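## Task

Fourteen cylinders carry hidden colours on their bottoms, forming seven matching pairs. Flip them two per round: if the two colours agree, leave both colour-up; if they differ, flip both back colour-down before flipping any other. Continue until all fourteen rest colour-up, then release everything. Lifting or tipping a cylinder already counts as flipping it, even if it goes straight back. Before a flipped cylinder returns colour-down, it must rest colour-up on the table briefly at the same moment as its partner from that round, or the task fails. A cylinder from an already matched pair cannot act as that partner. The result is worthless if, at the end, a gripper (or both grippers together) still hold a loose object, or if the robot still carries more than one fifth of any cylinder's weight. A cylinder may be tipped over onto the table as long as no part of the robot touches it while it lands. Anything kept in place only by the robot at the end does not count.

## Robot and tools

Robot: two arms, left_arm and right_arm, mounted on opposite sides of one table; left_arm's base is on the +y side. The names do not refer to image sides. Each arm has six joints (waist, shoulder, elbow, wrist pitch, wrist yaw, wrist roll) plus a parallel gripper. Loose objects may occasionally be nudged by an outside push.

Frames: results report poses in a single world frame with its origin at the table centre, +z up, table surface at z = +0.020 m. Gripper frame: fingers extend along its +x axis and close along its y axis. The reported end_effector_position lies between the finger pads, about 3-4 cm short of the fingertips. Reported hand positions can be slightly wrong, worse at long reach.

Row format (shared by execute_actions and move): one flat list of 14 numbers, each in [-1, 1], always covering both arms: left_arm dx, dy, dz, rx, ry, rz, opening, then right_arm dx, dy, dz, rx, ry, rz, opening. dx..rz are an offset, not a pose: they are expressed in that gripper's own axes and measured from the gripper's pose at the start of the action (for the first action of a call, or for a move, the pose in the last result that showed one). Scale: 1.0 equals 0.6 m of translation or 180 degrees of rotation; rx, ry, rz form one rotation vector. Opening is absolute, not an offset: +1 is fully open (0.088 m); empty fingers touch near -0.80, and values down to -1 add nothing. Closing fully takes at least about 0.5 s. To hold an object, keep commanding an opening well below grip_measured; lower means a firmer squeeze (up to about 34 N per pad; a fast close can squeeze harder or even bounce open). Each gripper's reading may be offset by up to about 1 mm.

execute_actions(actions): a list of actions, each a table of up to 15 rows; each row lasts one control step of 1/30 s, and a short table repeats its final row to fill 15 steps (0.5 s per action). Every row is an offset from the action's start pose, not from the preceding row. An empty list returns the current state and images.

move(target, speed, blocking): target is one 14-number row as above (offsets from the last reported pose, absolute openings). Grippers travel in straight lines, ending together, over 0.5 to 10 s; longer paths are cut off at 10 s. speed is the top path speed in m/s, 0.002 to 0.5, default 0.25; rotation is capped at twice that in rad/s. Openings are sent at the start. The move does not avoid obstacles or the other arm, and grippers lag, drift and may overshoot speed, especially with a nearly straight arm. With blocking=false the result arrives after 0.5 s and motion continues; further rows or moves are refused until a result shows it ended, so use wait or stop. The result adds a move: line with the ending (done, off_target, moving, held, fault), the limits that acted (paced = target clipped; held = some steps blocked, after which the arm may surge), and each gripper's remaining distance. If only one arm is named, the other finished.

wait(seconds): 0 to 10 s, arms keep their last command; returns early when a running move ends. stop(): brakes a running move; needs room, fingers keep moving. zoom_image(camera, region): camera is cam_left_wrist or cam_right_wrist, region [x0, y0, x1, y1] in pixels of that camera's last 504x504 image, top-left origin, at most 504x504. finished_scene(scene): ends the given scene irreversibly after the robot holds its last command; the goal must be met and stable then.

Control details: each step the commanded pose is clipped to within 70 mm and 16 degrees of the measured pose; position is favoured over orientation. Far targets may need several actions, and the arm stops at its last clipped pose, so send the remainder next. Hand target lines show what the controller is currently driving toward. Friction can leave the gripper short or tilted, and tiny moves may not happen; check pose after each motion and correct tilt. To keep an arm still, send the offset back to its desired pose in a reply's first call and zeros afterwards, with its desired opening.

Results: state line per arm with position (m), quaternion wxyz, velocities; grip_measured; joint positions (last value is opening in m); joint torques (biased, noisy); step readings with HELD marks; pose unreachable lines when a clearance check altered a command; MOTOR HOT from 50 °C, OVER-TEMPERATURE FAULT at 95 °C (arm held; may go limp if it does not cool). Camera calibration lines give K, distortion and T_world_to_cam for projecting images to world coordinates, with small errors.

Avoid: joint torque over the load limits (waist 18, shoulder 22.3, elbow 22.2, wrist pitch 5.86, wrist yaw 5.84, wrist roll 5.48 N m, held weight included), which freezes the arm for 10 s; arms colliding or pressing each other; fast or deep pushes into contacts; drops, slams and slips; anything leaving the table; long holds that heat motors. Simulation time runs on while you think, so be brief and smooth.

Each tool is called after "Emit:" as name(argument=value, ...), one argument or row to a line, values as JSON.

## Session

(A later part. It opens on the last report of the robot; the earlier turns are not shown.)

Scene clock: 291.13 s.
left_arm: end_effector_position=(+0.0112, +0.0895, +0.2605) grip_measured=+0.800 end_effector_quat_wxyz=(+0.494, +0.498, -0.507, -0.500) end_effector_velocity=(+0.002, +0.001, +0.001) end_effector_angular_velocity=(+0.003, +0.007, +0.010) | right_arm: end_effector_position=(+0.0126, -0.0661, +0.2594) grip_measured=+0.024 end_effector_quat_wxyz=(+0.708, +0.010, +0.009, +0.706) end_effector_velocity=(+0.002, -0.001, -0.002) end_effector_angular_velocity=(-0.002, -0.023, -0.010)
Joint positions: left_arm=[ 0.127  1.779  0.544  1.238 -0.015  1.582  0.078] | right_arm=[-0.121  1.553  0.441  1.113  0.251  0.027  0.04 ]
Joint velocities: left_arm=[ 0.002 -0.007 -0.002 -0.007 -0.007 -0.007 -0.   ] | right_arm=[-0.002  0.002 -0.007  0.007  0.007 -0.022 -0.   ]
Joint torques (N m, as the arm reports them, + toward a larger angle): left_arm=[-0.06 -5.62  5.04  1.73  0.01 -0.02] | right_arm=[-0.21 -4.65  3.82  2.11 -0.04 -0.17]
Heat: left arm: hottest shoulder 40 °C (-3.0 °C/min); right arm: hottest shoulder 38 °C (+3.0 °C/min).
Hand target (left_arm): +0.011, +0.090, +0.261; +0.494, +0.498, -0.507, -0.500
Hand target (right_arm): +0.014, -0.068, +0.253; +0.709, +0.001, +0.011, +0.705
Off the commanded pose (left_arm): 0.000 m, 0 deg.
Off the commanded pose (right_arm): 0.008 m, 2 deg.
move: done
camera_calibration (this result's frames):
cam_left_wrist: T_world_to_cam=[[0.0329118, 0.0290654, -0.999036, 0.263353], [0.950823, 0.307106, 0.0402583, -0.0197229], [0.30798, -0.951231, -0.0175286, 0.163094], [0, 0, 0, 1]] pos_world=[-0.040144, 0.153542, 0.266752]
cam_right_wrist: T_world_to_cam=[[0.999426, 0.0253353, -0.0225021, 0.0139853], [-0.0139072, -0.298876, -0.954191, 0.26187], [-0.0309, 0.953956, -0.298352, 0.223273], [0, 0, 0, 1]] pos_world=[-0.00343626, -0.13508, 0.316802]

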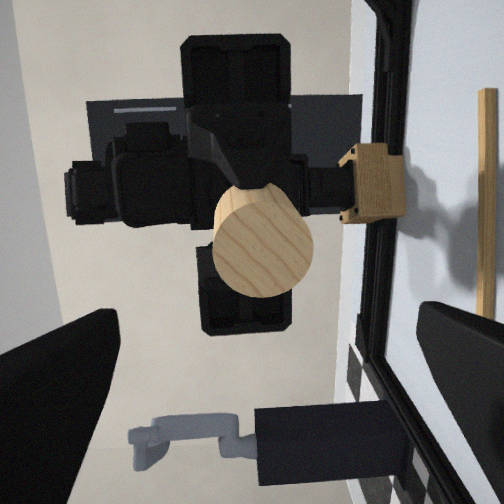

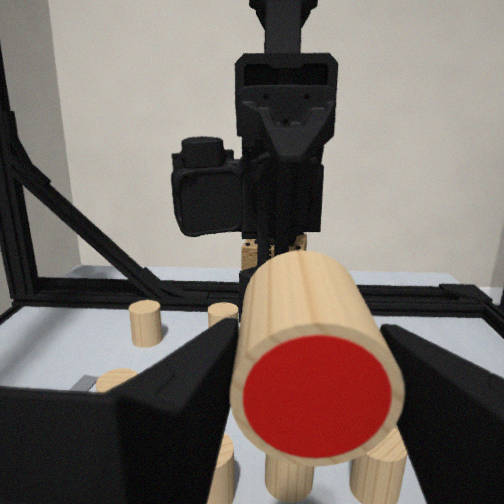

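Emit:
move(
  target=[0.153,-0.002,-0.002,-0.004,0,0.002,0.8,0,0,0,0,0,0,-0.3],
  speed=0.12,
)

Scene clock: 293.57 s.
left_arm: end_effector_position=(+0.0114, +0.0002, +0.2606) grip_measured=+0.800 end_effector_quat_wxyz=(+0.500, +0.495, -0.506, -0.500) end_effector_velocity=(-0.005, -0.002, +0.002) end_effector_angular_velocity=(-0.003, -0.007, -0.015) | right_arm: end_effector_position=(+0.0126, -0.0661, +0.2591) grip_measured=+0.024 end_effector_quat_wxyz=(+0.708, +0.010, +0.009, +0.706) end_effector_velocity=(+0.000, -0.000, -0.002) end_effector_angular_velocity=(-0.007, -0.009, +0.005)
Joint positions: left_arm=[ 0.133  2.03   0.928  1.113 -0.013  1.573  0.078] | right_arm=[-0.121  1.554  0.441  1.114  0.251  0.027  0.04 ]
Joint velocities: left_arm=[-0.007  0.002  0.012 -0.007  0.007  0.007 -0.   ] | right_arm=[-0.002 -0.002 -0.002 -0.007 -0.007 -0.007  0.   ]
Joint torques (N m, as the arm reports them, + toward a larger angle): left_arm=[ 0.21 -6.68  6.62  1.58  0.21 -0.12] | right_arm=[ 0.05 -5.79  5.25  1.74  0.01 -0.01]
Heat: left arm: hottest shoulder 40 °C (-2.0 °C/min); right arm: hottest shoulder 38 °C (+3.0 °C/min).
Hand target (left_arm): +0.012, -0.002, +0.259; +0.499, +0.493, -0.506, -0.502
Hand target (right_arm): +0.013, -0.066, +0.259; +0.708, +0.010, +0.009, +0.706
Off the commanded pose (left_arm): 0.003 m, 0 deg.
Off the commanded pose (right_arm): 0.000 m, 0 deg.
move: done
camera_calibration (this result's frames):
cam_left_wrist: T_world_to_cam=[[0.0234708, 0.0212872, -0.999498, 0.266241], [0.949987, 0.310946, 0.0289307, 0.0104945], [0.311405, -0.950189, -0.0129244, 0.0768822], [0, 0, 0, 1]] pos_world=[-0.0401601, 0.0641219, 0.266798]
cam_right_wrist: T_world_to_cam=[[0.999436, 0.0253265, -0.0220369, 0.0138584], [-0.0134543, -0.29923, -0.954086, 0.261507], [-0.0307578, 0.953845, -0.298721, 0.223256], [0, 0, 0, 1]] pos_world=[-0.00346535, -0.135051, 0.316497]

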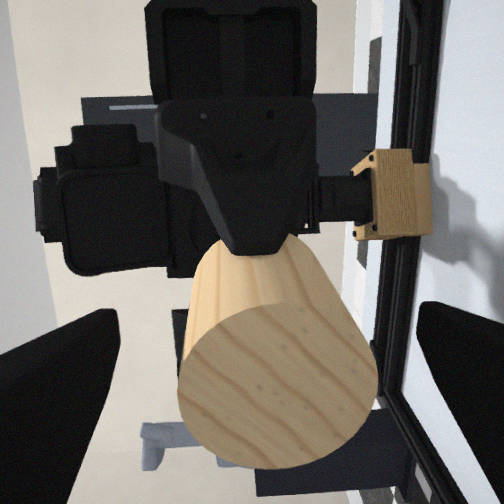

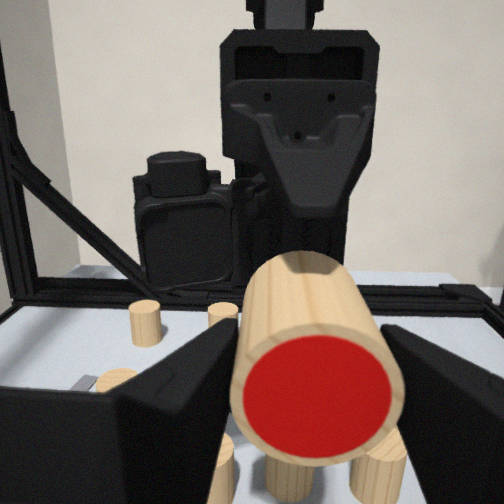

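Emit:
execute_actions(
  actions=[
    [[0,0,0,0,0,0,-0.3,0,0,0,0,0,0,-0.3]],
    [[0,0,0,0,0,0,-0.3,0,0,0,0,0,0,-0.3]],
    [[0,0,0,0,0,0,-0.3,0,0,0,0,0,0,0.8]],
  ],
)

Emit:
move(
  target=[-0.12,0,0,0,0,0,-0.3,-0.1,0,0,-0.006,0,0,0.8],
  speed=0.2,
)

Emit:
move(
  target=[-0.215,-0.133,0.138,0,0,-0.502,-0.3,0.16,0.144,-0.158,0,0.505,0,0.6],
  speed=0.35,
)

Scene clock: 299.60 s.
left_arm: end_effector_position=(+0.0114, -0.0000, +0.2601) grip_measured=+0.038 end_effector_quat_wxyz=(+0.499, +0.495, -0.505, -0.500) end_effector_velocity=(-0.003, +0.001, -0.001) end_effector_angular_velocity=(+0.007, -0.007, +0.000) | right_arm: end_effector_position=(+0.0126, -0.0661, +0.2590) grip_measured=+0.791 end_effector_quat_wxyz=(+0.708, +0.010, +0.009, +0.706) end_effector_velocity=(+0.002, -0.000, -0.005) end_effector_angular_velocity=(-0.021, +0.002, -0.010)
Joint positions: left_arm=[ 0.133  2.031  0.929  1.112 -0.013  1.572  0.041] | right_arm=[-0.121  1.554  0.441  1.114  0.251  0.027  0.078]
Joint velocities: left_arm=[-0.007 -0.002 -0.002 -0.007 -0.007  0.007 -0.   ] | right_arm=[-0.002 -0.002 -0.002 -0.022  0.007  0.007  0.004]
Joint torques (N m, as the arm reports them, + toward a larger angle): left_arm=[ 0.02 -7.65  5.63  1.78  0.02 -0.04] | right_arm=[ 0.06 -5.68  5.21  1.84  0.02  0.  ]
Heat: left arm: hottest shoulder 41 °C (-1.0 °C/min); right arm: hottest shoulder 37 °C (+2.0 °C/min).
Hand target (left_arm): +0.011, -0.000, +0.260; +0.500, +0.495, -0.506, -0.500
Hand target (right_arm): +0.013, -0.066, +0.259; +0.708, +0.010, +0.009, +0.706
Off the commanded pose (left_arm): 0.000 m, 0 deg.
Off the commanded pose (right_arm): 0.000 m, 0 deg.
Step readings (end_effector_position; steps 1 to 15: 1st action; 16 to 30: 2nd action; 31 to 45: 3rd action):
0: left_arm (+0.0114, -0.0000, +0.2603) | right_arm (+0.0126, -0.0661, +0.2591)
1: left_arm (+0.0114, -0.0000, +0.2603) | right_arm (+0.0126, -0.0661, +0.2591)
2: left_arm (+0.0114, -0.0000, +0.2603) | right_arm (+0.0126, -0.0661, +0.2591)
4: left_arm (+0.0114, -0.0000, +0.2603) | right_arm (+0.0126, -0.0661, +0.2591)
8: left_arm (+0.0114, -0.0000, +0.2603) | right_arm (+0.0126, -0.0661, +0.2590)
15: left_arm (+0.0114, -0.0000, +0.2604) | right_arm (+0.0126, -0.0661, +0.2590)
16: left_arm (+0.0114, -0.0000, +0.2604) | right_arm (+0.0126, -0.0661, +0.2590)
17: left_arm (+0.0114, -0.0000, +0.2604) | right_arm (+0.0126, -0.0661, +0.2590)
19: left_arm (+0.0114, -0.0000, +0.2604) | right_arm (+0.0126, -0.0661, +0.2590)
23: left_arm (+0.0114, -0.0000, +0.2604) | right_arm (+0.0126, -0.0661, +0.2590)
30: left_arm (+0.0114, -0.0000, +0.2604) | right_arm (+0.0126, -0.0661, +0.2590)
31: left_arm (+0.0114, -0.0000, +0.2604) | right_arm (+0.0126, -0.0661, +0.2590)
32: left_arm (+0.0114, -0.0000, +0.2604) | right_arm (+0.0126, -0.0661, +0.2590)
34: left_arm (+0.0114, -0.0000, +0.2603) | right_arm (+0.0126, -0.0661, +0.2590)
38: left_arm (+0.0114, -0.0000, +0.2601) | right_arm (+0.0126, -0.0661, +0.2590)
45: end_effector_position above
camera_calibration (this result's frames):
cam_left_wrist: T_world_to_cam=[[0.0231258, 0.022816, -0.999472, 0.265778], [0.949998, 0.310898, 0.0290783, 0.0105609], [0.311397, -0.950169, -0.0144854, 0.0770239], [0, 0, 0, 1]] pos_world=[-0.0401642, 0.0638384, 0.266446]
cam_right_wrist: T_world_to_cam=[[0.99944, 0.0253103, -0.0218689, 0.0138102], [-0.013276, -0.299936, -0.953867, 0.261246], [-0.0307019, 0.953624, -0.299432, 0.223376], [0, 0, 0, 1]] pos_world=[-0.00347611, -0.135009, 0.316382]

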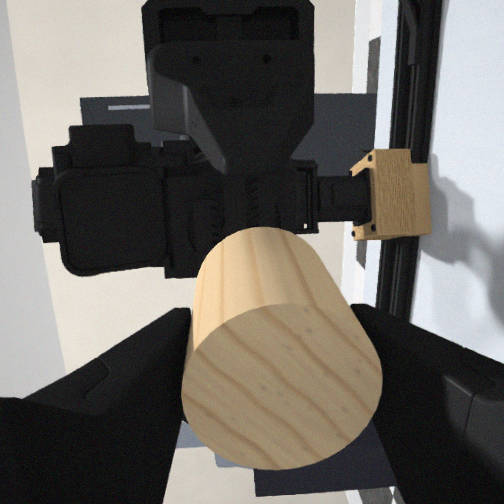

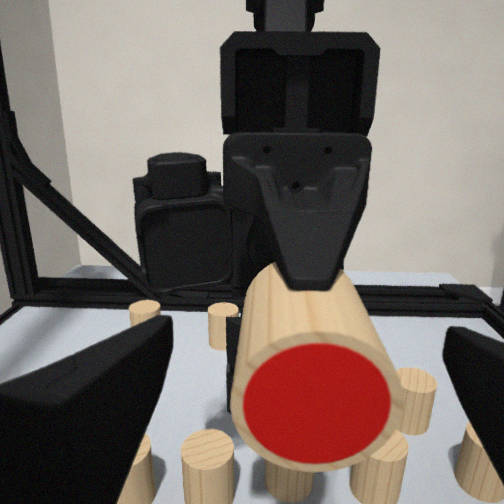

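Scene clock: 300.53 s.
left_arm: end_effector_position=(+0.0122, +0.0702, +0.2543) grip_measured=+0.037 end_effector_quat_wxyz=(+0.495, +0.498, -0.502, -0.504) end_effector_velocity=(+0.002, +0.003, +0.000) end_effector_angular_velocity=(-0.002, +0.022, +0.020) | right_arm: end_effector_position=(+0.0120, -0.1229, +0.2627) grip_measured=+0.800 end_effector_quat_wxyz=(+0.708, +0.010, +0.003, +0.706) end_effector_velocity=(-0.001, -0.003, -0.002) end_effector_angular_velocity=(-0.012, -0.026, +0.010)
Joint positions: left_arm=[ 0.131  1.853  0.619  1.228 -0.013  1.572  0.041] | right_arm=[-0.045  1.297  0.251  1.056  0.326  0.015  0.078]
Joint velocities: left_arm=[-0.002 -0.007 -0.012  0.007 -0.022 -0.022 -0.   ] | right_arm=[ 0.002 -0.017 -0.007 -0.022 -0.007 -0.022 -0.   ]
Joint torques (N m, as the arm reports them, + toward a larger angle): left_arm=[-0.27 -7.38  4.62  2.12 -0.15 -0.07] | right_arm=[ 0.25 -4.8   3.72  1.53  0.18 -0.17]
Heat: left arm: hottest shoulder 41 °C (-1.0 °C/min); right arm: hottest shoulder 37 °C (+2.0 °C/min).
Hand target (left_arm): +0.012, +0.072, +0.260; +0.499, +0.495, -0.505, -0.500
Hand target (right_arm): +0.012, -0.126, +0.259; +0.708, +0.004, +0.003, +0.706
Off the commanded pose (left_arm): 0.005 m, 1 deg.
Off the commanded pose (right_arm): 0.005 m, 1 deg.
move: done
camera_calibration (this result's frames):
cam_left_wrist: T_world_to_cam=[[0.0235304, 0.0368716, -0.999043, 0.257267], [0.950578, 0.308642, 0.0337799, -0.0129224], [0.309592, -0.950463, -0.0277869, 0.146862], [0, 0, 0, 1]] pos_world=[-0.0392371, 0.13409, 0.261538]
cam_right_wrist: T_world_to_cam=[[0.999573, 0.0261761, -0.0129787, 0.0137512], [-0.0048016, -0.291002, -0.95671, 0.249503], [-0.0288198, 0.956364, -0.290752, 0.276622], [0, 0, 0, 1]] pos_world=[-0.00457509, -0.192305, 0.319309]

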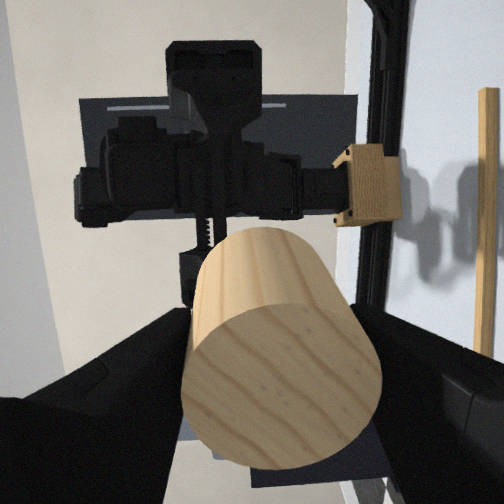

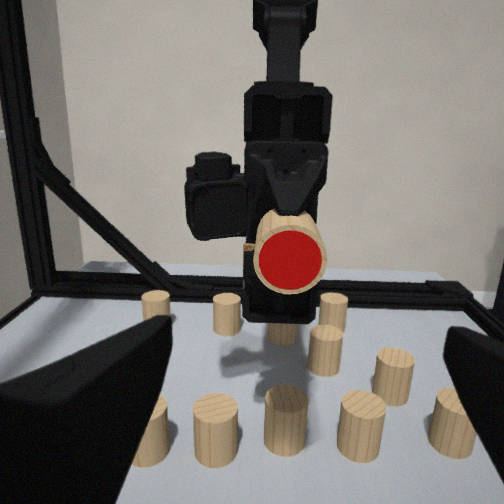

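Scene clock: 303.47 s.
left_arm: end_effector_position=(-0.0673, +0.2014, +0.1739) grip_measured=+0.035 end_effector_quat_wxyz=(-0.007, +0.707, +0.002, -0.707) end_effector_velocity=(-0.001, -0.001, +0.000) end_effector_angular_velocity=(-0.005, +0.009, +0.025) | right_arm: end_effector_position=(-0.0756, -0.0269, +0.1746) grip_measured=+0.600 end_effector_quat_wxyz=(+0.500, -0.495, +0.502, +0.503) end_effector_velocity=(+0.001, -0.002, -0.002) end_effector_angular_velocity=(-0.023, -0.000, +0.005)
Joint positions: left_arm=[-0.115  1.848  1.306 -1.041  0.002  1.306  0.041] | right_arm=[-0.038  2.312  2.111 -1.361 -0.007  0.335  0.068]
Joint velocities: left_arm=[ 0.002 -0.002 -0.002  0.007  0.007 -0.022 -0.   ] | right_arm=[-0.002  0.012  0.012 -0.022 -0.007 -0.007 -0.   ]
Joint torques (N m, as the arm reports them, + toward a larger angle): left_arm=[-0.29 -6.03  6.93 -0.04  0.24 -0.11] | right_arm=[-0.2  -9.76  7.   -0.09 -0.1   0.06]
Heat: left arm: hottest shoulder 41 °C (-1.0 °C/min); right arm: hottest shoulder 37 °C (+2.0 °C/min).
Hand target (left_arm): -0.070, +0.200, +0.174; -0.007, +0.705, +0.003, -0.709
Hand target (right_arm): -0.075, -0.025, +0.169; +0.499, -0.497, +0.506, +0.498
Off the commanded pose (left_arm): 0.002 m, 0 deg.
Off the commanded pose (right_arm): 0.004 m, 1 deg.
move: done
camera_calibration (this result's frames):
cam_left_wrist: T_world_to_cam=[[0.0283121, 0.998598, 0.0447193, -0.200908], [0.945949, -0.0412251, 0.321686, 0.0449492], [0.323078, 0.0331946, -0.94579, 0.256328], [0, 0, 0, 1]] pos_world=[-0.119646, 0.193971, 0.236957]
cam_right_wrist: T_world_to_cam=[[0.999232, 0.000796529, -0.0391779, 0.101474], [0.0122905, -0.955715, 0.294037, -0.0422612], [-0.0372087, -0.294293, -0.954991, 0.238401], [0, 0, 0, 1]] pos_world=[-0.092006, 0.0296894, 0.244073]

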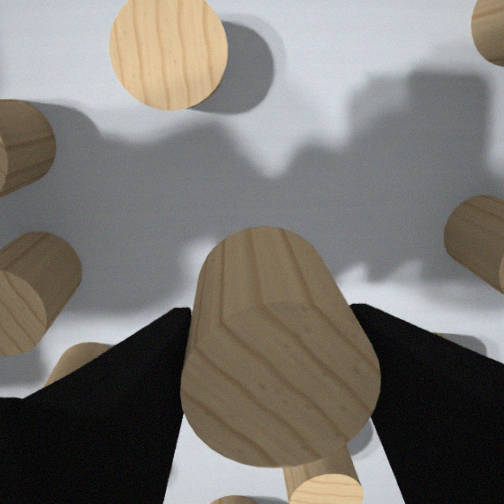

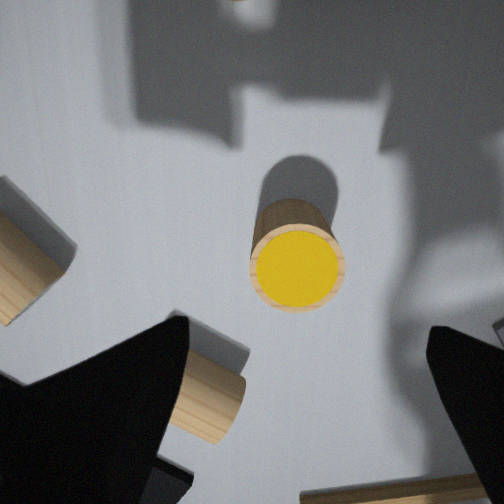

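Emit:
move(
  target=[0.155,0,0,0,0,0,-0.3,0.146,-0.002,0,0,0,0,0.6],
  speed=0.06,
)

Scene clock: 306.53 s.
left_arm: end_effector_position=(-0.0673, +0.2012, +0.0845) grip_measured=+0.034 end_effector_quat_wxyz=(-0.004, +0.707, -0.001, -0.707) end_effector_velocity=(+0.001, +0.003, +0.001) end_effector_angular_velocity=(+0.015, -0.012, +0.020) | right_arm: end_effector_position=(-0.0771, -0.0226, +0.0979) grip_measured=+0.600 end_effector_quat_wxyz=(+0.504, -0.486, +0.498, +0.512) end_effector_velocity=(-0.000, +0.001, +0.001) end_effector_angular_velocity=(+0.000, +0.022, +0.015)
Joint positions: left_arm=[-0.115  1.997  1.116 -0.694  0.002  1.306  0.041] | right_arm=[-0.038  2.344  1.859 -1.049 -0.007  0.335  0.068]
Joint velocities: left_arm=[-0.002 -0.002  0.002 -0.022 -0.007 -0.022 -0.   ] | right_arm=[-0.007 -0.002 -0.002  0.007 -0.022 -0.022 -0.   ]
Joint torques (N m, as the arm reports them, + toward a larger angle): left_arm=[ 0.15 -6.12  4.49  0.52  0.03  0.06] | right_arm=[-0.05 -9.92  4.07  0.35  0.01 -0.03]
Heat: left arm: hottest shoulder 41 °C (-1.0 °C/min); right arm: hottest shoulder 38 °C (+3.0 °C/min).
Hand target (left_arm): -0.067, +0.203, +0.081; -0.007, +0.707, +0.002, -0.707
Hand target (right_arm): -0.075, -0.027, +0.087; +0.500, -0.495, +0.502, +0.503
Off the commanded pose (left_arm): 0.004 m, 0 deg.
Off the commanded pose (right_arm): 0.012 m, 2 deg.
move: off_target (right_arm)
camera_calibration (this result's frames):
cam_left_wrist: T_world_to_cam=[[0.0284, 0.998913, 0.0369514, -0.196146], [0.946639, -0.0387495, 0.319957, 0.0734294], [0.321041, 0.0258929, -0.946711, 0.173234], [0, 0, 0, 1]] pos_world=[-0.119556, 0.194293, 0.147756]
cam_right_wrist: T_world_to_cam=[[0.99885, 0.00191235, -0.0479166, 0.100813], [0.0147642, -0.962933, 0.269338, -0.0130403], [-0.0456254, -0.269735, -0.961853, 0.166898], [0, 0, 0, 1]] pos_world=[-0.0928899, 0.0322685, 0.168874]

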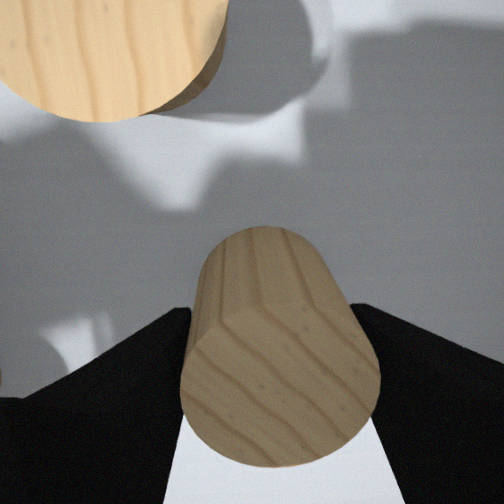

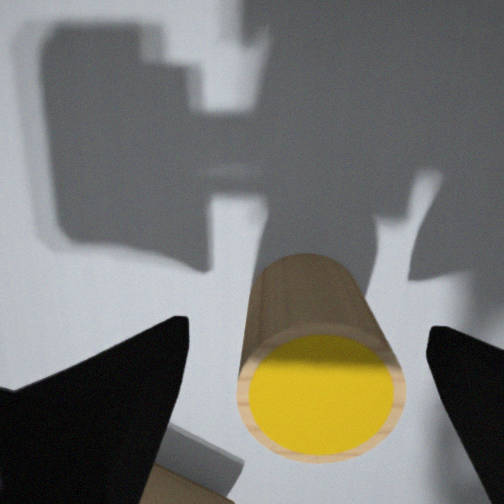

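Emit:
execute_actions(
  actions=[
    [[0.01,0,0,0,0,0,-0.3,0,0,0,0,0,0,-0.3]],
    [[0,0,0,0,0,0,0.5,0,0,0,0,0,0,-0.3]],
  ],
)

Emit:
move(
  target=[-0.15,0,0,0,0,0,0.5,-0.15,0,0,0,0,0,-0.3],
  speed=0.2,
)

Emit:
move(
  target=[-0.15,0.188,-0.134,0,0,0.506,0.8,-0.115,-0.147,-0.066,0,-0.487,0,-0.3],
  speed=0.35,
)

Scene clock: 309.90 s.
left_arm: end_effector_position=(-0.0679, +0.1992, +0.0838) grip_measured=+0.493 end_effector_quat_wxyz=(-0.000, +0.706, -0.005, -0.709) end_effector_velocity=(-0.000, -0.002, -0.000) end_effector_angular_velocity=(-0.009, -0.005, +0.005) | right_arm: end_effector_position=(-0.0766, -0.0227, +0.0976) grip_measured=+0.025 end_effector_quat_wxyz=(+0.505, -0.487, +0.497, +0.511) end_effector_velocity=(-0.000, +0.001, +0.001) end_effector_angular_velocity=(+0.005, +0.009, +0.005)
Joint positions: left_arm=[-0.115  1.998  1.114 -0.68   0.002  1.306  0.063] | right_arm=[-0.038  2.344  1.858 -1.05  -0.005  0.335  0.04 ]
Joint velocities: left_arm=[-0.002  0.002  0.002  0.007 -0.007 -0.007  0.003] | right_arm=[-0.002 -0.002 -0.002  0.007 -0.007 -0.007 -0.   ]
Joint torques (N m, as the arm reports them, + toward a larger angle): left_arm=[-0.09 -6.84  4.85  0.16  0.05  0.01] | right_arm=[  0.08 -11.67   5.53   0.16   0.01  -0.02]
Heat: left arm: hottest shoulder 40 °C (-2.0 °C/min); right arm: hottest shoulder 39 °C (+4.0 °C/min).
Hand target (left_arm): -0.068, +0.199, +0.084; -0.001, +0.706, -0.004, -0.708
Hand target (right_arm): -0.077, -0.023, +0.098; +0.505, -0.487, +0.497, +0.511
Off the commanded pose (left_arm): 0.000 m, 0 deg.
Off the commanded pose (right_arm): 0.000 m, 0 deg.
Step readings (end_effector_position; steps 1 to 15: 1st action; 16 to 30: 2nd action):
0: left_arm (-0.0674, +0.2010, +0.0843) | right_arm (-0.0771, -0.0225, +0.0976)
1: left_arm (-0.0675, +0.2008, +0.0842) | right_arm (-0.0771, -0.0225, +0.0976)
2: left_arm (-0.0675, +0.2008, +0.0841) | right_arm (-0.0771, -0.0225, +0.0976)
4: left_arm (-0.0676, +0.2002, +0.0839) | right_arm (-0.0771, -0.0225, +0.0976)
8: left_arm (-0.0678, +0.1994, +0.0839) | right_arm (-0.0766, -0.0227, +0.0976)
15: left_arm (-0.0678, +0.1994, +0.0838) | right_arm (-0.0766, -0.0227, +0.0976)
16: left_arm (-0.0678, +0.1994, +0.0838) | right_arm (-0.0766, -0.0227, +0.0976)
17: left_arm (-0.0678, +0.1994, +0.0838) | right_arm (-0.0766, -0.0227, +0.0976)
19: left_arm (-0.0679, +0.1992, +0.0838) | right_arm (-0.0766, -0.0227, +0.0976)
23: left_arm (-0.0679, +0.1992, +0.0838) | right_arm (-0.0766, -0.0227, +0.0976)
30: end_effector_position above
camera_calibration (this result's frames):
cam_left_wrist: T_world_to_cam=[[0.0284965, 0.99926, 0.0258505, -0.19319], [0.947619, -0.0352362, 0.317453, 0.0736773], [0.318128, 0.0154501, -0.947922, 0.174834], [0, 0, 0, 1]] pos_world=[-0.119933, 0.192942, 0.147334]
cam_right_wrist: T_world_to_cam=[[0.99899, 0.00179018, -0.0449018, 0.100035], [0.0138582, -0.962778, 0.269938, -0.0132533], [-0.0427472, -0.270287, -0.96183, 0.166821], [0, 0, 0, 1]] pos_world=[-0.0926193, 0.0321506, 0.168523]

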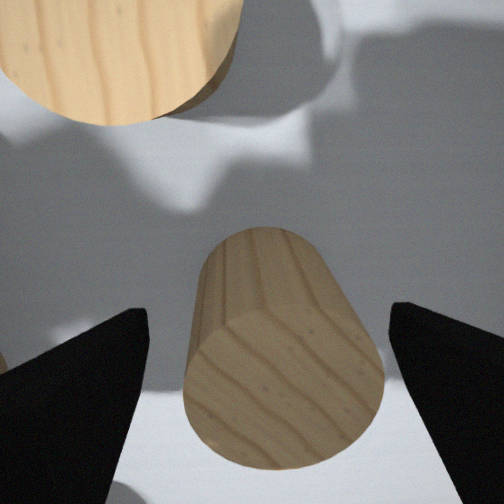

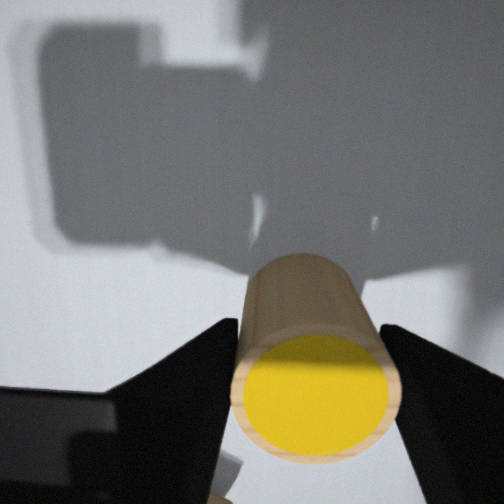

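Scene clock: 310.93 s.
left_arm: end_effector_position=(-0.0672, +0.2019, +0.1682) grip_measured=+0.500 end_effector_quat_wxyz=(-0.006, +0.707, +0.001, -0.707) end_effector_velocity=(+0.002, +0.000, +0.001) end_effector_angular_velocity=(+0.000, -0.008, -0.005) | right_arm: end_effector_position=(-0.0751, -0.0272, +0.1856) grip_measured=+0.024 end_effector_quat_wxyz=(+0.504, -0.489, +0.498, +0.509) end_effector_velocity=(+0.000, -0.001, +0.002) end_effector_angular_velocity=(-0.005, +0.006, +0.005)
Joint positions: left_arm=[-0.115  1.85   1.285 -1.015  0.002  1.306  0.063] | right_arm=[-0.038  2.291  2.118 -1.37  -0.005  0.335  0.04 ]
Joint velocities: left_arm=[ 0.002 -0.002  0.002 -0.007 -0.007  0.007 -0.   ] | right_arm=[-0.002 -0.002  0.002 -0.007 -0.007 -0.007 -0.   ]
Joint torques (N m, as the arm reports them, + toward a larger angle): left_arm=[-0.21 -7.56  6.69 -0.03  0.05 -0.03] | right_arm=[ -0.06 -11.3    7.45   0.    -0.01  -0.05]
Heat: left arm: hottest shoulder 41 °C (-1.0 °C/min); right arm: hottest shoulder 39 °C (+3.0 °C/min).
Hand target (left_arm): -0.068, +0.199, +0.174; -0.000, +0.706, -0.005, -0.709
Hand target (right_arm): -0.075, -0.025, +0.188; +0.505, -0.487, +0.497, +0.511
Off the commanded pose (left_arm): 0.006 m, 1 deg.
Off the commanded pose (right_arm): 0.003 m, 0 deg.
move: done
camera_calibration (this result's frames):
cam_left_wrist: T_world_to_cam=[[0.0283475, 0.998725, 0.0417604, -0.200696], [0.946212, -0.0402804, 0.32103, 0.0465948], [0.322302, 0.0304138, -0.946148, 0.251476], [0, 0, 0, 1]] pos_world=[-0.119451, 0.194669, 0.231357]
cam_right_wrist: T_world_to_cam=[[0.999082, 0.00152113, -0.0428114, 0.102071], [0.0132844, -0.961104, 0.275867, -0.0424417], [-0.0407265, -0.276183, -0.960242, 0.250004], [0, 0, 0, 1]] pos_world=[-0.0912313, 0.0281007, 0.256142]

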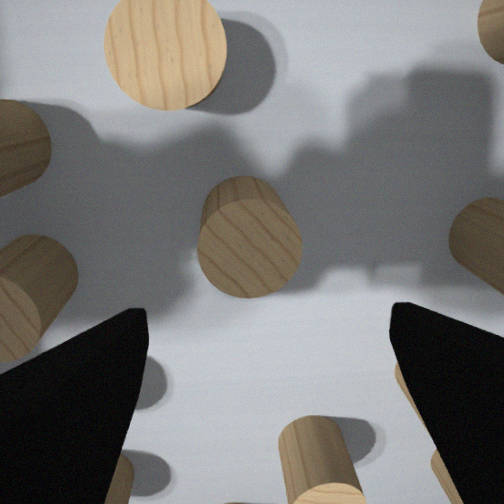

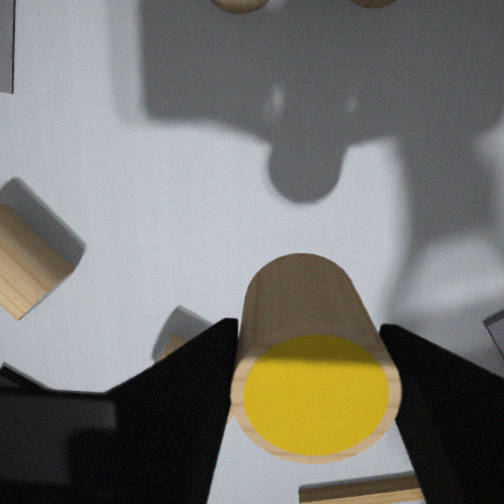

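Scene clock: 313.80 s.
left_arm: end_effector_position=(+0.0117, +0.0883, +0.2616) grip_measured=+0.800 end_effector_quat_wxyz=(+0.501, +0.494, -0.507, -0.498) end_effector_velocity=(+0.002, +0.000, -0.005) end_effector_angular_velocity=(+0.017, +0.007, +0.019) | right_arm: end_effector_position=(+0.0135, -0.0676, +0.2597) grip_measured=+0.025 end_effector_quat_wxyz=(+0.706, +0.011, +0.012, +0.708) end_effector_velocity=(+0.000, -0.001, -0.004) end_effector_angular_velocity=(-0.007, -0.009, +0.005)
Joint positions: left_arm=[ 0.126  1.79   0.547  1.259 -0.02   1.574  0.078] | right_arm=[-0.127  1.543  0.436  1.107  0.239  0.033  0.04 ]
Joint velocities: left_arm=[-0.002  0.007 -0.002 -0.007 -0.022 -0.007 -0.   ] | right_arm=[-0.002  0.007 -0.007  0.007 -0.007 -0.007 -0.   ]
Joint torques (N m, as the arm reports them, + toward a larger angle): left_arm=[ 0.16 -4.91  4.81  2.    0.2   0.08] | right_arm=[-0.13 -4.63  3.89  2.13 -0.08 -0.15]
Heat: left arm: hottest shoulder 40 °C (-1.0 °C/min); right arm: hottest shoulder 40 °C (+4.0 °C/min).
Hand target (left_arm): +0.012, +0.088, +0.259; +0.497, +0.495, -0.508, -0.499
Hand target (right_arm): +0.014, -0.069, +0.253; +0.706, +0.002, +0.013, +0.708
Off the commanded pose (left_arm): 0.005 m, 0 deg.
Off the commanded pose (right_arm): 0.008 m, 1 deg.
move: done
camera_calibration (this result's frames):
cam_left_wrist: T_world_to_cam=[[0.0251151, 0.0159526, -0.999557, 0.265863], [0.949694, 0.311849, 0.0288392, -0.0172191], [0.312171, -0.949998, -0.00731799, 0.158965], [0, 0, 0, 1]] pos_world=[-0.0399485, 0.152145, 0.267405]
cam_right_wrist: T_world_to_cam=[[0.999119, 0.0317726, -0.0274233, 0.0149194], [-0.0166093, -0.300736, -0.953563, 0.261461], [-0.0385443, 0.953178, -0.299943, 0.22522], [0, 0, 0, 1]] pos_world=[-0.00188259, -0.136518, 0.317282]

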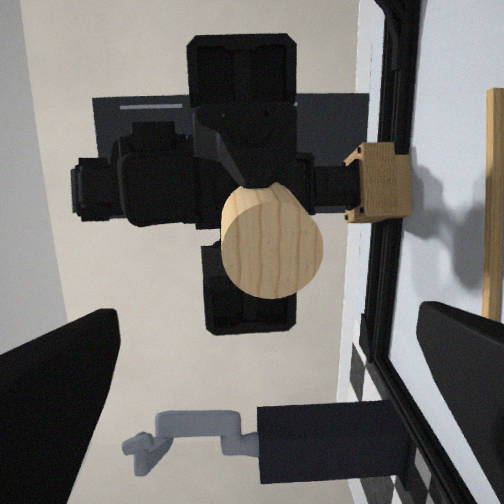

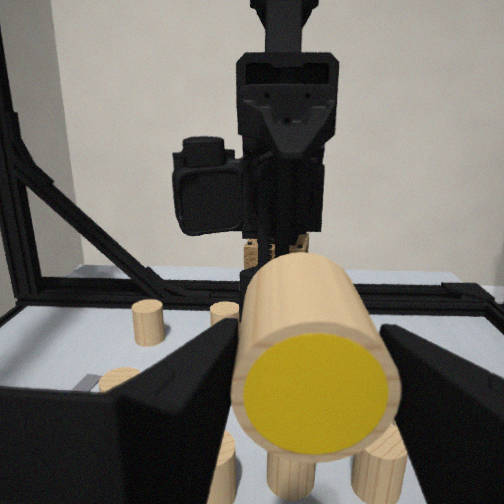

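Emit:
move(
  target=[0.153,-0.006,-0.002,0,0,-0.002,0.8,0,0,0,0,0,0,-0.3],
  speed=0.12,
)

Scene clock: 316.07 s.
left_arm: end_effector_position=(+0.0122, -0.0011, +0.2603) grip_measured=+0.800 end_effector_quat_wxyz=(+0.500, +0.496, -0.505, -0.498) end_effector_velocity=(+0.002, -0.003, -0.004) end_effector_angular_velocity=(+0.017, -0.007, +0.020) | right_arm: end_effector_position=(+0.0136, -0.0677, +0.2593) grip_measured=+0.025 end_effector_quat_wxyz=(+0.706, +0.011, +0.012, +0.708) end_effector_velocity=(-0.000, -0.000, -0.005) end_effector_angular_velocity=(-0.021, -0.013, +0.005)
Joint positions: left_arm=[ 0.134  2.035  0.933  1.112 -0.017  1.574  0.078] | right_arm=[-0.127  1.544  0.435  1.108  0.239  0.032  0.04 ]
Joint velocities: left_arm=[-0.002  0.007  0.012 -0.022 -0.022  0.007 -0.   ] | right_arm=[-0.002 -0.002 -0.002 -0.022 -0.007 -0.007 -0.   ]
Joint torques (N m, as the arm reports them, + toward a larger angle): left_arm=[ 0.22 -6.77  6.68  1.57  0.23 -0.05] | right_arm=[ 0.12 -5.71  5.26  1.75  0.01  0.  ]
Heat: left arm: hottest shoulder 40 °C (-1.0 °C/min); right arm: hottest shoulder 39 °C (+2.0 °C/min).
Hand target (left_arm): +0.012, -0.004, +0.259; +0.499, +0.496, -0.506, -0.499
Hand target (right_arm): +0.014, -0.068, +0.260; +0.706, +0.011, +0.012, +0.708
Off the commanded pose (left_arm): 0.003 m, 0 deg.
Off the commanded pose (right_arm): 0.000 m, 0 deg.
move: done
camera_calibration (this result's frames):
cam_left_wrist: T_world_to_cam=[[0.0252249, 0.0210023, -0.999461, 0.265952], [0.948492, 0.315323, 0.0305646, 0.00974783], [0.315795, -0.948752, -0.0119666, 0.0750846], [0, 0, 0, 1]] pos_world=[-0.0396657, 0.0625773, 0.26641]
cam_right_wrist: T_world_to_cam=[[0.999146, 0.0313716, -0.0268832, 0.0145733], [-0.0161864, -0.301435, -0.953349, 0.260948], [-0.0380117, 0.95297, -0.30067, 0.225336], [0, 0, 0, 1]] pos_world=[-0.00177163, -0.136537, 0.316918]

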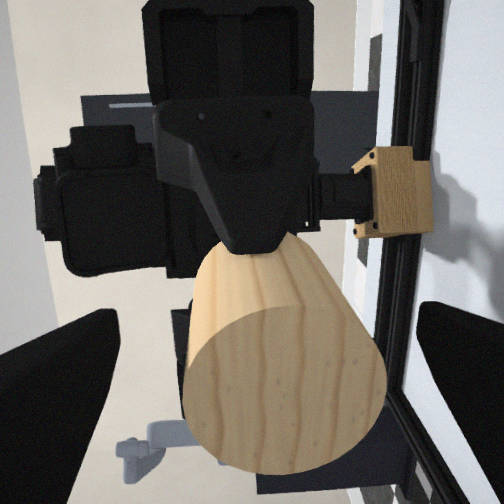

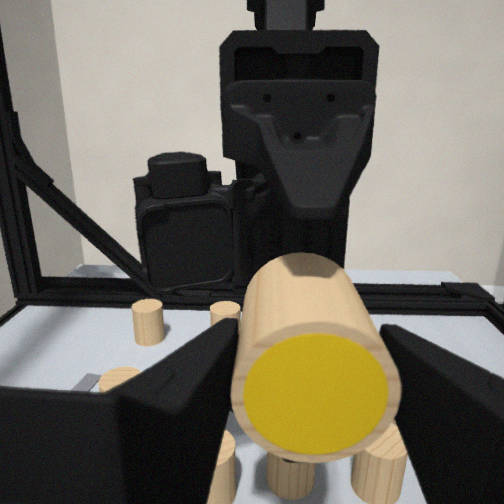

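Yellow to ≈(0,.20).

Emit:
execute_actions(
  actions=[
    [[0,0,0,0,0,0,-0.3,0,0,0,0,0,0,-0.3]],
    [[0,0,0,0,0,0,-0.3,0,0,0,0,0,0,-0.3]],
    [[0,0,0,0,0,0,-0.3,0,0,0,0,0,0,0.8]],
  ],
)

Emit:
move(
  target=[-0.12,0,0,0,0,0,-0.3,-0.092,0.005,-0.008,-0.008,0,0,0.8],
  speed=0.2,
)

Emit:
move(
  target=[-0.215,-0.133,0.025,0,0,-0.502,-0.3,0,0,0,0,0,0,0.8],
  speed=0.35,
)

Emit:
move(
  target=[0.157,0,0,0,0,0,-0.3,0,0,0,0,0,0,0.8],
  speed=0.06,
)

Scene clock: 321.57 s.
left_arm: end_effector_position=(+0.0122, -0.0013, +0.2599) grip_measured=+0.043 end_effector_quat_wxyz=(+0.500, +0.497, -0.505, -0.498) end_effector_velocity=(-0.000, +0.001, -0.006) end_effector_angular_velocity=(+0.017, +0.007, +0.005) | right_arm: end_effector_position=(+0.0136, -0.0677, +0.2592) grip_measured=+0.791 end_effector_quat_wxyz=(+0.706, +0.011, +0.012, +0.708) end_effector_velocity=(-0.002, -0.001, -0.005) end_effector_angular_velocity=(-0.017, +0.003, +0.010)
Joint positions: left_arm=[ 0.134  2.036  0.934  1.111 -0.017  1.574  0.041] | right_arm=[-0.127  1.544  0.435  1.107  0.239  0.032  0.078]
Joint velocities: left_arm=[-0.002  0.002 -0.007 -0.007 -0.007 -0.007 -0.   ] | right_arm=[ 0.002  0.002 -0.007 -0.007 -0.007  0.007  0.004]
Joint torques (N m, as the arm reports them, + toward a larger angle): left_arm=[-0.02 -7.79  5.61  1.77  0.   -0.05] | right_arm=[ 0.03 -5.58  5.21  1.83  0.01  0.  ]
Heat: left arm: hottest shoulder 41 °C (+0.0 °C/min); right arm: hottest shoulder 39 °C (+1.0 °C/min).
Hand target (left_arm): +0.012, -0.001, +0.260; +0.500, +0.497, -0.505, -0.498
Hand target (right_arm): +0.014, -0.068, +0.259; +0.706, +0.011, +0.012, +0.708
Off the commanded pose (left_arm): 0.000 m, 0 deg.
Off the commanded pose (right_arm): 0.000 m, 0 deg.
Step readings (end_effector_position; steps 1 to 15: 1st action; 16 to 30: 2nd action; 31 to 45: 3rd action):
0: left_arm (+0.0122, -0.0013, +0.2600) | right_arm (+0.0136, -0.0677, +0.2593)
1: left_arm (+0.0122, -0.0013, +0.2600) | right_arm (+0.0136, -0.0677, +0.2593)
2: left_arm (+0.0122, -0.0013, +0.2600) | right_arm (+0.0136, -0.0677, +0.2593)
4: left_arm (+0.0122, -0.0013, +0.2600) | right_arm (+0.0136, -0.0677, +0.2593)
8: left_arm (+0.0122, -0.0013, +0.2601) | right_arm (+0.0136, -0.0677, +0.2592)
15: left_arm (+0.0122, -0.0013, +0.2601) | right_arm (+0.0136, -0.0677, +0.2592)
16: left_arm (+0.0122, -0.0013, +0.2601) | right_arm (+0.0136, -0.0677, +0.2592)
17: left_arm (+0.0122, -0.0013, +0.2601) | right_arm (+0.0136, -0.0677, +0.2592)
19: left_arm (+0.0122, -0.0013, +0.2601) | right_arm (+0.0136, -0.0677, +0.2592)
23: left_arm (+0.0122, -0.0013, +0.2601) | right_arm (+0.0136, -0.0677, +0.2592)
30: left_arm (+0.0122, -0.0013, +0.2601) | right_arm (+0.0136, -0.0677, +0.2592)
31: left_arm (+0.0122, -0.0013, +0.2601) | right_arm (+0.0136, -0.0677, +0.2592)
32: left_arm (+0.0122, -0.0013, +0.2601) | right_arm (+0.0136, -0.0677, +0.2592)
34: left_arm (+0.0122, -0.0013, +0.2601) | right_arm (+0.0136, -0.0677, +0.2592)
38: left_arm (+0.0122, -0.0013, +0.2599) | right_arm (+0.0136, -0.0677, +0.2592)
45: end_effector_position above
camera_calibration (this result's frames):
cam_left_wrist: T_world_to_cam=[[0.0252515, 0.0221458, -0.999436, 0.265568], [0.948491, 0.315287, 0.0309506, 0.00975124], [0.315795, -0.948738, -0.0130436, 0.0751032], [0, 0, 0, 1]] pos_world=[-0.0396722, 0.0622976, 0.266096]
cam_right_wrist: T_world_to_cam=[[0.999137, 0.0317428, -0.0268043, 0.0146332], [-0.0159849, -0.301795, -0.953239, 0.260813], [-0.0383479, 0.952844, -0.301027, 0.225398], [0, 0, 0, 1]] pos_world=[-0.00180794, -0.136522, 0.31686]

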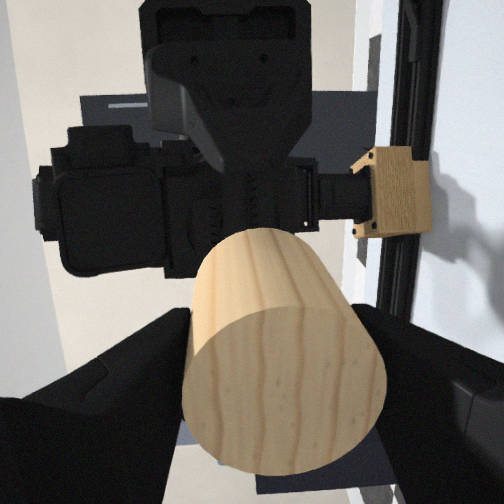

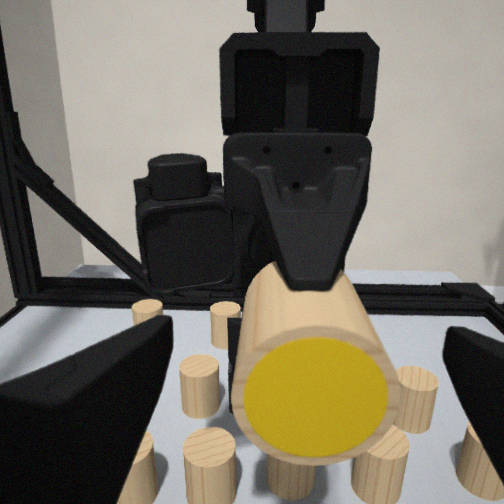

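Scene clock: 322.50 s.
left_arm: end_effector_position=(+0.0124, +0.0689, +0.2538) grip_measured=+0.042 end_effector_quat_wxyz=(+0.495, +0.500, -0.502, -0.503) end_effector_velocity=(-0.002, +0.002, -0.001) end_effector_angular_velocity=(+0.007, -0.008, -0.000) | right_arm: end_effector_position=(+0.0101, -0.1197, +0.2578) grip_measured=+0.800 end_effector_quat_wxyz=(+0.706, +0.008, +0.004, +0.708) end_effector_velocity=(-0.001, -0.002, -0.000) end_effector_angular_velocity=(-0.002, -0.023, +0.010)
Joint positions: left_arm=[ 0.131  1.858  0.624  1.229 -0.017  1.574  0.041] | right_arm=[-0.047  1.339  0.253  1.093  0.318  0.014  0.078]
Joint velocities: left_arm=[-0.007 -0.007 -0.007 -0.007 -0.007  0.007  0.   ] | right_arm=[ 0.002 -0.012 -0.007 -0.007 -0.007 -0.022  0.   ]
Joint torques (N m, as the arm reports them, + toward a larger angle): left_arm=[-0.31 -7.5   4.64  2.18 -0.19 -0.04] | right_arm=[ 0.31 -4.86  3.73  1.6   0.09 -0.18]
Heat: left arm: hottest shoulder 41 °C (+0.0 °C/min); right arm: hottest shoulder 39 °C (+2.0 °C/min).
Hand target (left_arm): +0.012, +0.071, +0.259; +0.500, +0.497, -0.505, -0.498
Hand target (right_arm): +0.011, -0.123, +0.255; +0.706, +0.002, +0.003, +0.708
Off the commanded pose (left_arm): 0.006 m, 1 deg.
Off the commanded pose (right_arm): 0.005 m, 1 deg.
move: done
camera_calibration (this result's frames):
cam_left_wrist: T_world_to_cam=[[0.0257109, 0.0369296, -0.998987, 0.256735], [0.949436, 0.311894, 0.0359654, -0.0135136], [0.312906, -0.949399, -0.0270432, 0.145241], [0, 0, 0, 1]] pos_world=[-0.0392174, 0.132625, 0.260888]
cam_right_wrist: T_world_to_cam=[[0.999393, 0.0329936, -0.0111594, 0.0158315], [-0.000962548, -0.294115, -0.95577, 0.24515], [-0.0348164, 0.955201, -0.293904, 0.272803], [0, 0, 0, 1]] pos_world=[-0.00608789, -0.189002, 0.314661]

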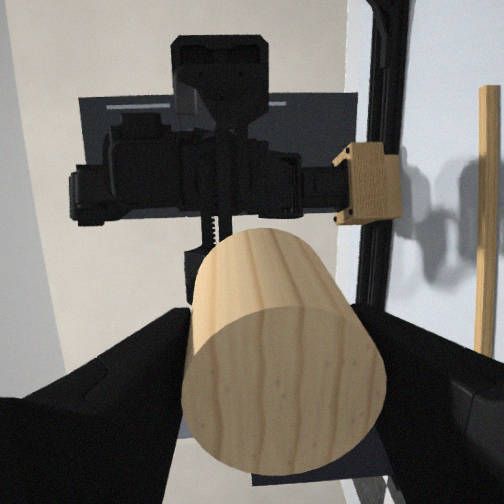

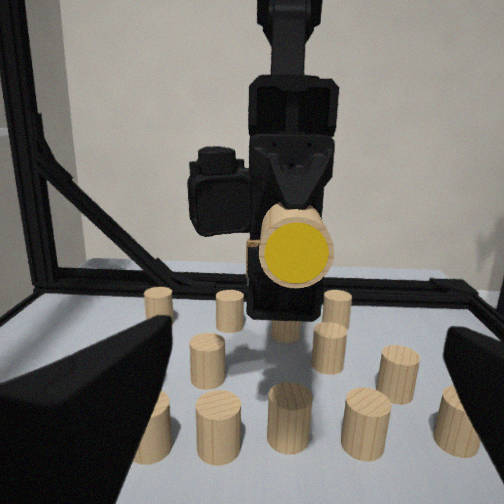

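Scene clock: 325.23 s.
left_arm: end_effector_position=(+0.0002, +0.1996, +0.1735) grip_measured=+0.039 end_effector_quat_wxyz=(-0.005, +0.709, +0.003, -0.705) end_effector_velocity=(+0.000, +0.001, +0.001) end_effector_angular_velocity=(+0.017, -0.009, +0.005) | right_arm: end_effector_position=(+0.0102, -0.1197, +0.2579) grip_measured=+0.800 end_effector_quat_wxyz=(+0.706, +0.008, +0.003, +0.708) end_effector_velocity=(-0.000, -0.000, -0.002) end_effector_angular_velocity=(-0.007, -0.010, +0.005)
Joint positions: left_arm=[ 0.087  1.812  1.258 -1.028 -0.004  1.504  0.041] | right_arm=[-0.047  1.339  0.253  1.093  0.318  0.014  0.078]
Joint velocities: left_arm=[-0.002  0.007  0.012 -0.022 -0.007 -0.007 -0.   ] | right_arm=[-0.002 -0.002 -0.002 -0.007 -0.007 -0.007  0.   ]
Joint torques (N m, as the arm reports them, + toward a larger angle): left_arm=[-0.27 -5.7   7.02 -0.02  0.27 -0.09] | right_arm=[ 0.03 -4.08  5.3   1.82  0.01  0.  ]
Heat: left arm: hottest shoulder 41 °C (+0.0 °C/min); right arm: hottest shoulder 38 °C (+1.0 °C/min).
Hand target (left_arm): -0.002, +0.198, +0.174; -0.005, +0.707, +0.003, -0.708
Hand target (right_arm): +0.010, -0.120, +0.258; +0.706, +0.008, +0.003, +0.708
Off the commanded pose (left_arm): 0.002 m, 0 deg.
Off the commanded pose (right_arm): 0.000 m, 0 deg.
move: done
camera_calibration (this result's frames):
cam_left_wrist: T_world_to_cam=[[0.0243936, 0.998785, 0.0428121, -0.200719], [0.944837, -0.0370258, 0.325442, -0.020294], [0.326632, 0.0325117, -0.944592, 0.234121], [0, 0, 0, 1]] pos_world=[-0.0524005, 0.192112, 0.236346]
cam_right_wrist: T_world_to_cam=[[0.999404, 0.0326164, -0.0112707, 0.0157514], [-0.00119244, -0.293769, -0.955876, 0.245329], [-0.0344882, 0.95532, -0.293555, 0.272786], [0, 0, 0, 1]] pos_world=[-0.00604155, -0.189042, 0.314759]

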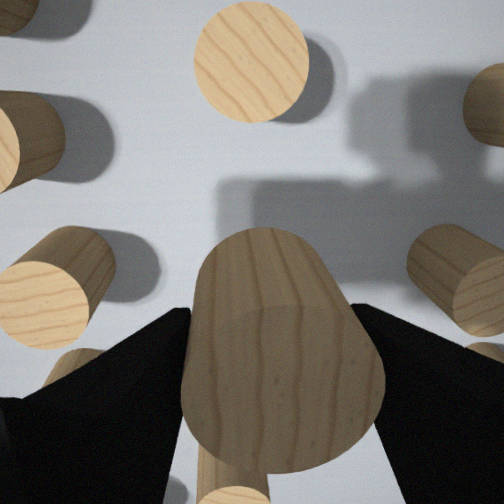

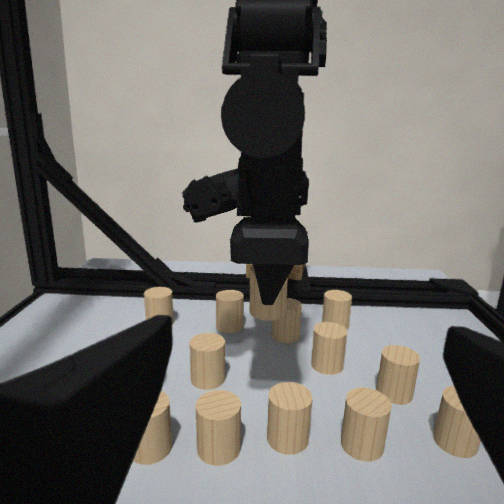

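Scene clock: 327.13 s.
left_arm: end_effector_position=(+0.0003, +0.1995, +0.0824) grip_measured=+0.037 end_effector_quat_wxyz=(-0.002, +0.709, +0.000, -0.706) end_effector_velocity=(+0.000, -0.001, +0.000) end_effector_angular_velocity=(-0.008, -0.007, -0.010) | right_arm: end_effector_position=(+0.0102, -0.1197, +0.2579) grip_measured=+0.800 end_effector_quat_wxyz=(+0.706, +0.008, +0.003, +0.708) end_effector_velocity=(+0.002, -0.000, -0.005) end_effector_angular_velocity=(-0.021, -0.014, -0.000)
Joint positions: left_arm=[ 0.088  1.971  1.066 -0.669 -0.004  1.504  0.041] | right_arm=[-0.047  1.339  0.253  1.093  0.318  0.014  0.078]
Joint velocities: left_arm=[-0.002 -0.002 -0.002  0.007 -0.007  0.007 -0.   ] | right_arm=[-0.007 -0.002 -0.002 -0.022 -0.007 -0.007  0.   ]
Joint torques (N m, as the arm reports them, + toward a larger angle): left_arm=[ 0.22 -5.81  4.41  0.38  0.07  0.09] | right_arm=[ 0.05 -4.15  5.33  1.82  0.   -0.01]
Heat: left arm: hottest shoulder 41 °C (+0.0 °C/min); right arm: hottest shoulder 38 °C (+1.0 °C/min).
Hand target (left_arm): +0.001, +0.201, +0.079; -0.005, +0.709, +0.003, -0.705
Hand target (right_arm): +0.010, -0.120, +0.258; +0.706, +0.008, +0.003, +0.708
Off the commanded pose (left_arm): 0.003 m, 0 deg.
Off the commanded pose (right_arm): 0.000 m, 0 deg.
move: done
camera_calibration (this result's frames):
cam_left_wrist: T_world_to_cam=[[0.0240332, 0.999091, 0.0351961, -0.196117], [0.945022, -0.0341892, 0.325214, 0.00869099], [0.326122, 0.0254452, -0.944985, 0.149489], [0, 0, 0, 1]] pos_world=[-0.0522515, 0.192432, 0.145341]
cam_right_wrist: T_world_to_cam=[[0.999404, 0.0326164, -0.0112707, 0.0157514], [-0.00119244, -0.293769, -0.955876, 0.245329], [-0.0344882, 0.95532, -0.293555, 0.272786], [0, 0, 0, 1]] pos_world=[-0.00604155, -0.189042, 0.314759]

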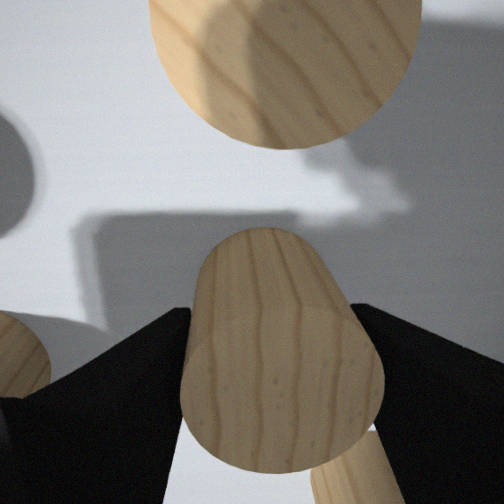

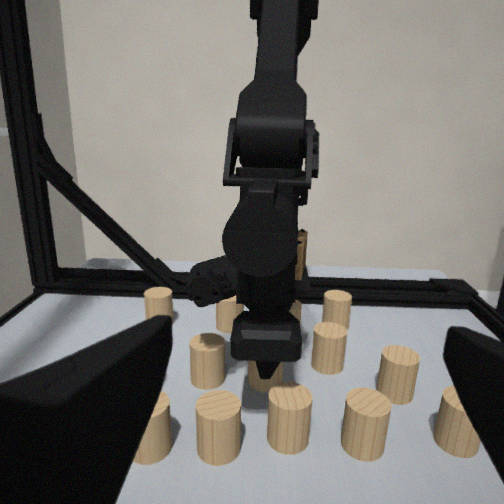

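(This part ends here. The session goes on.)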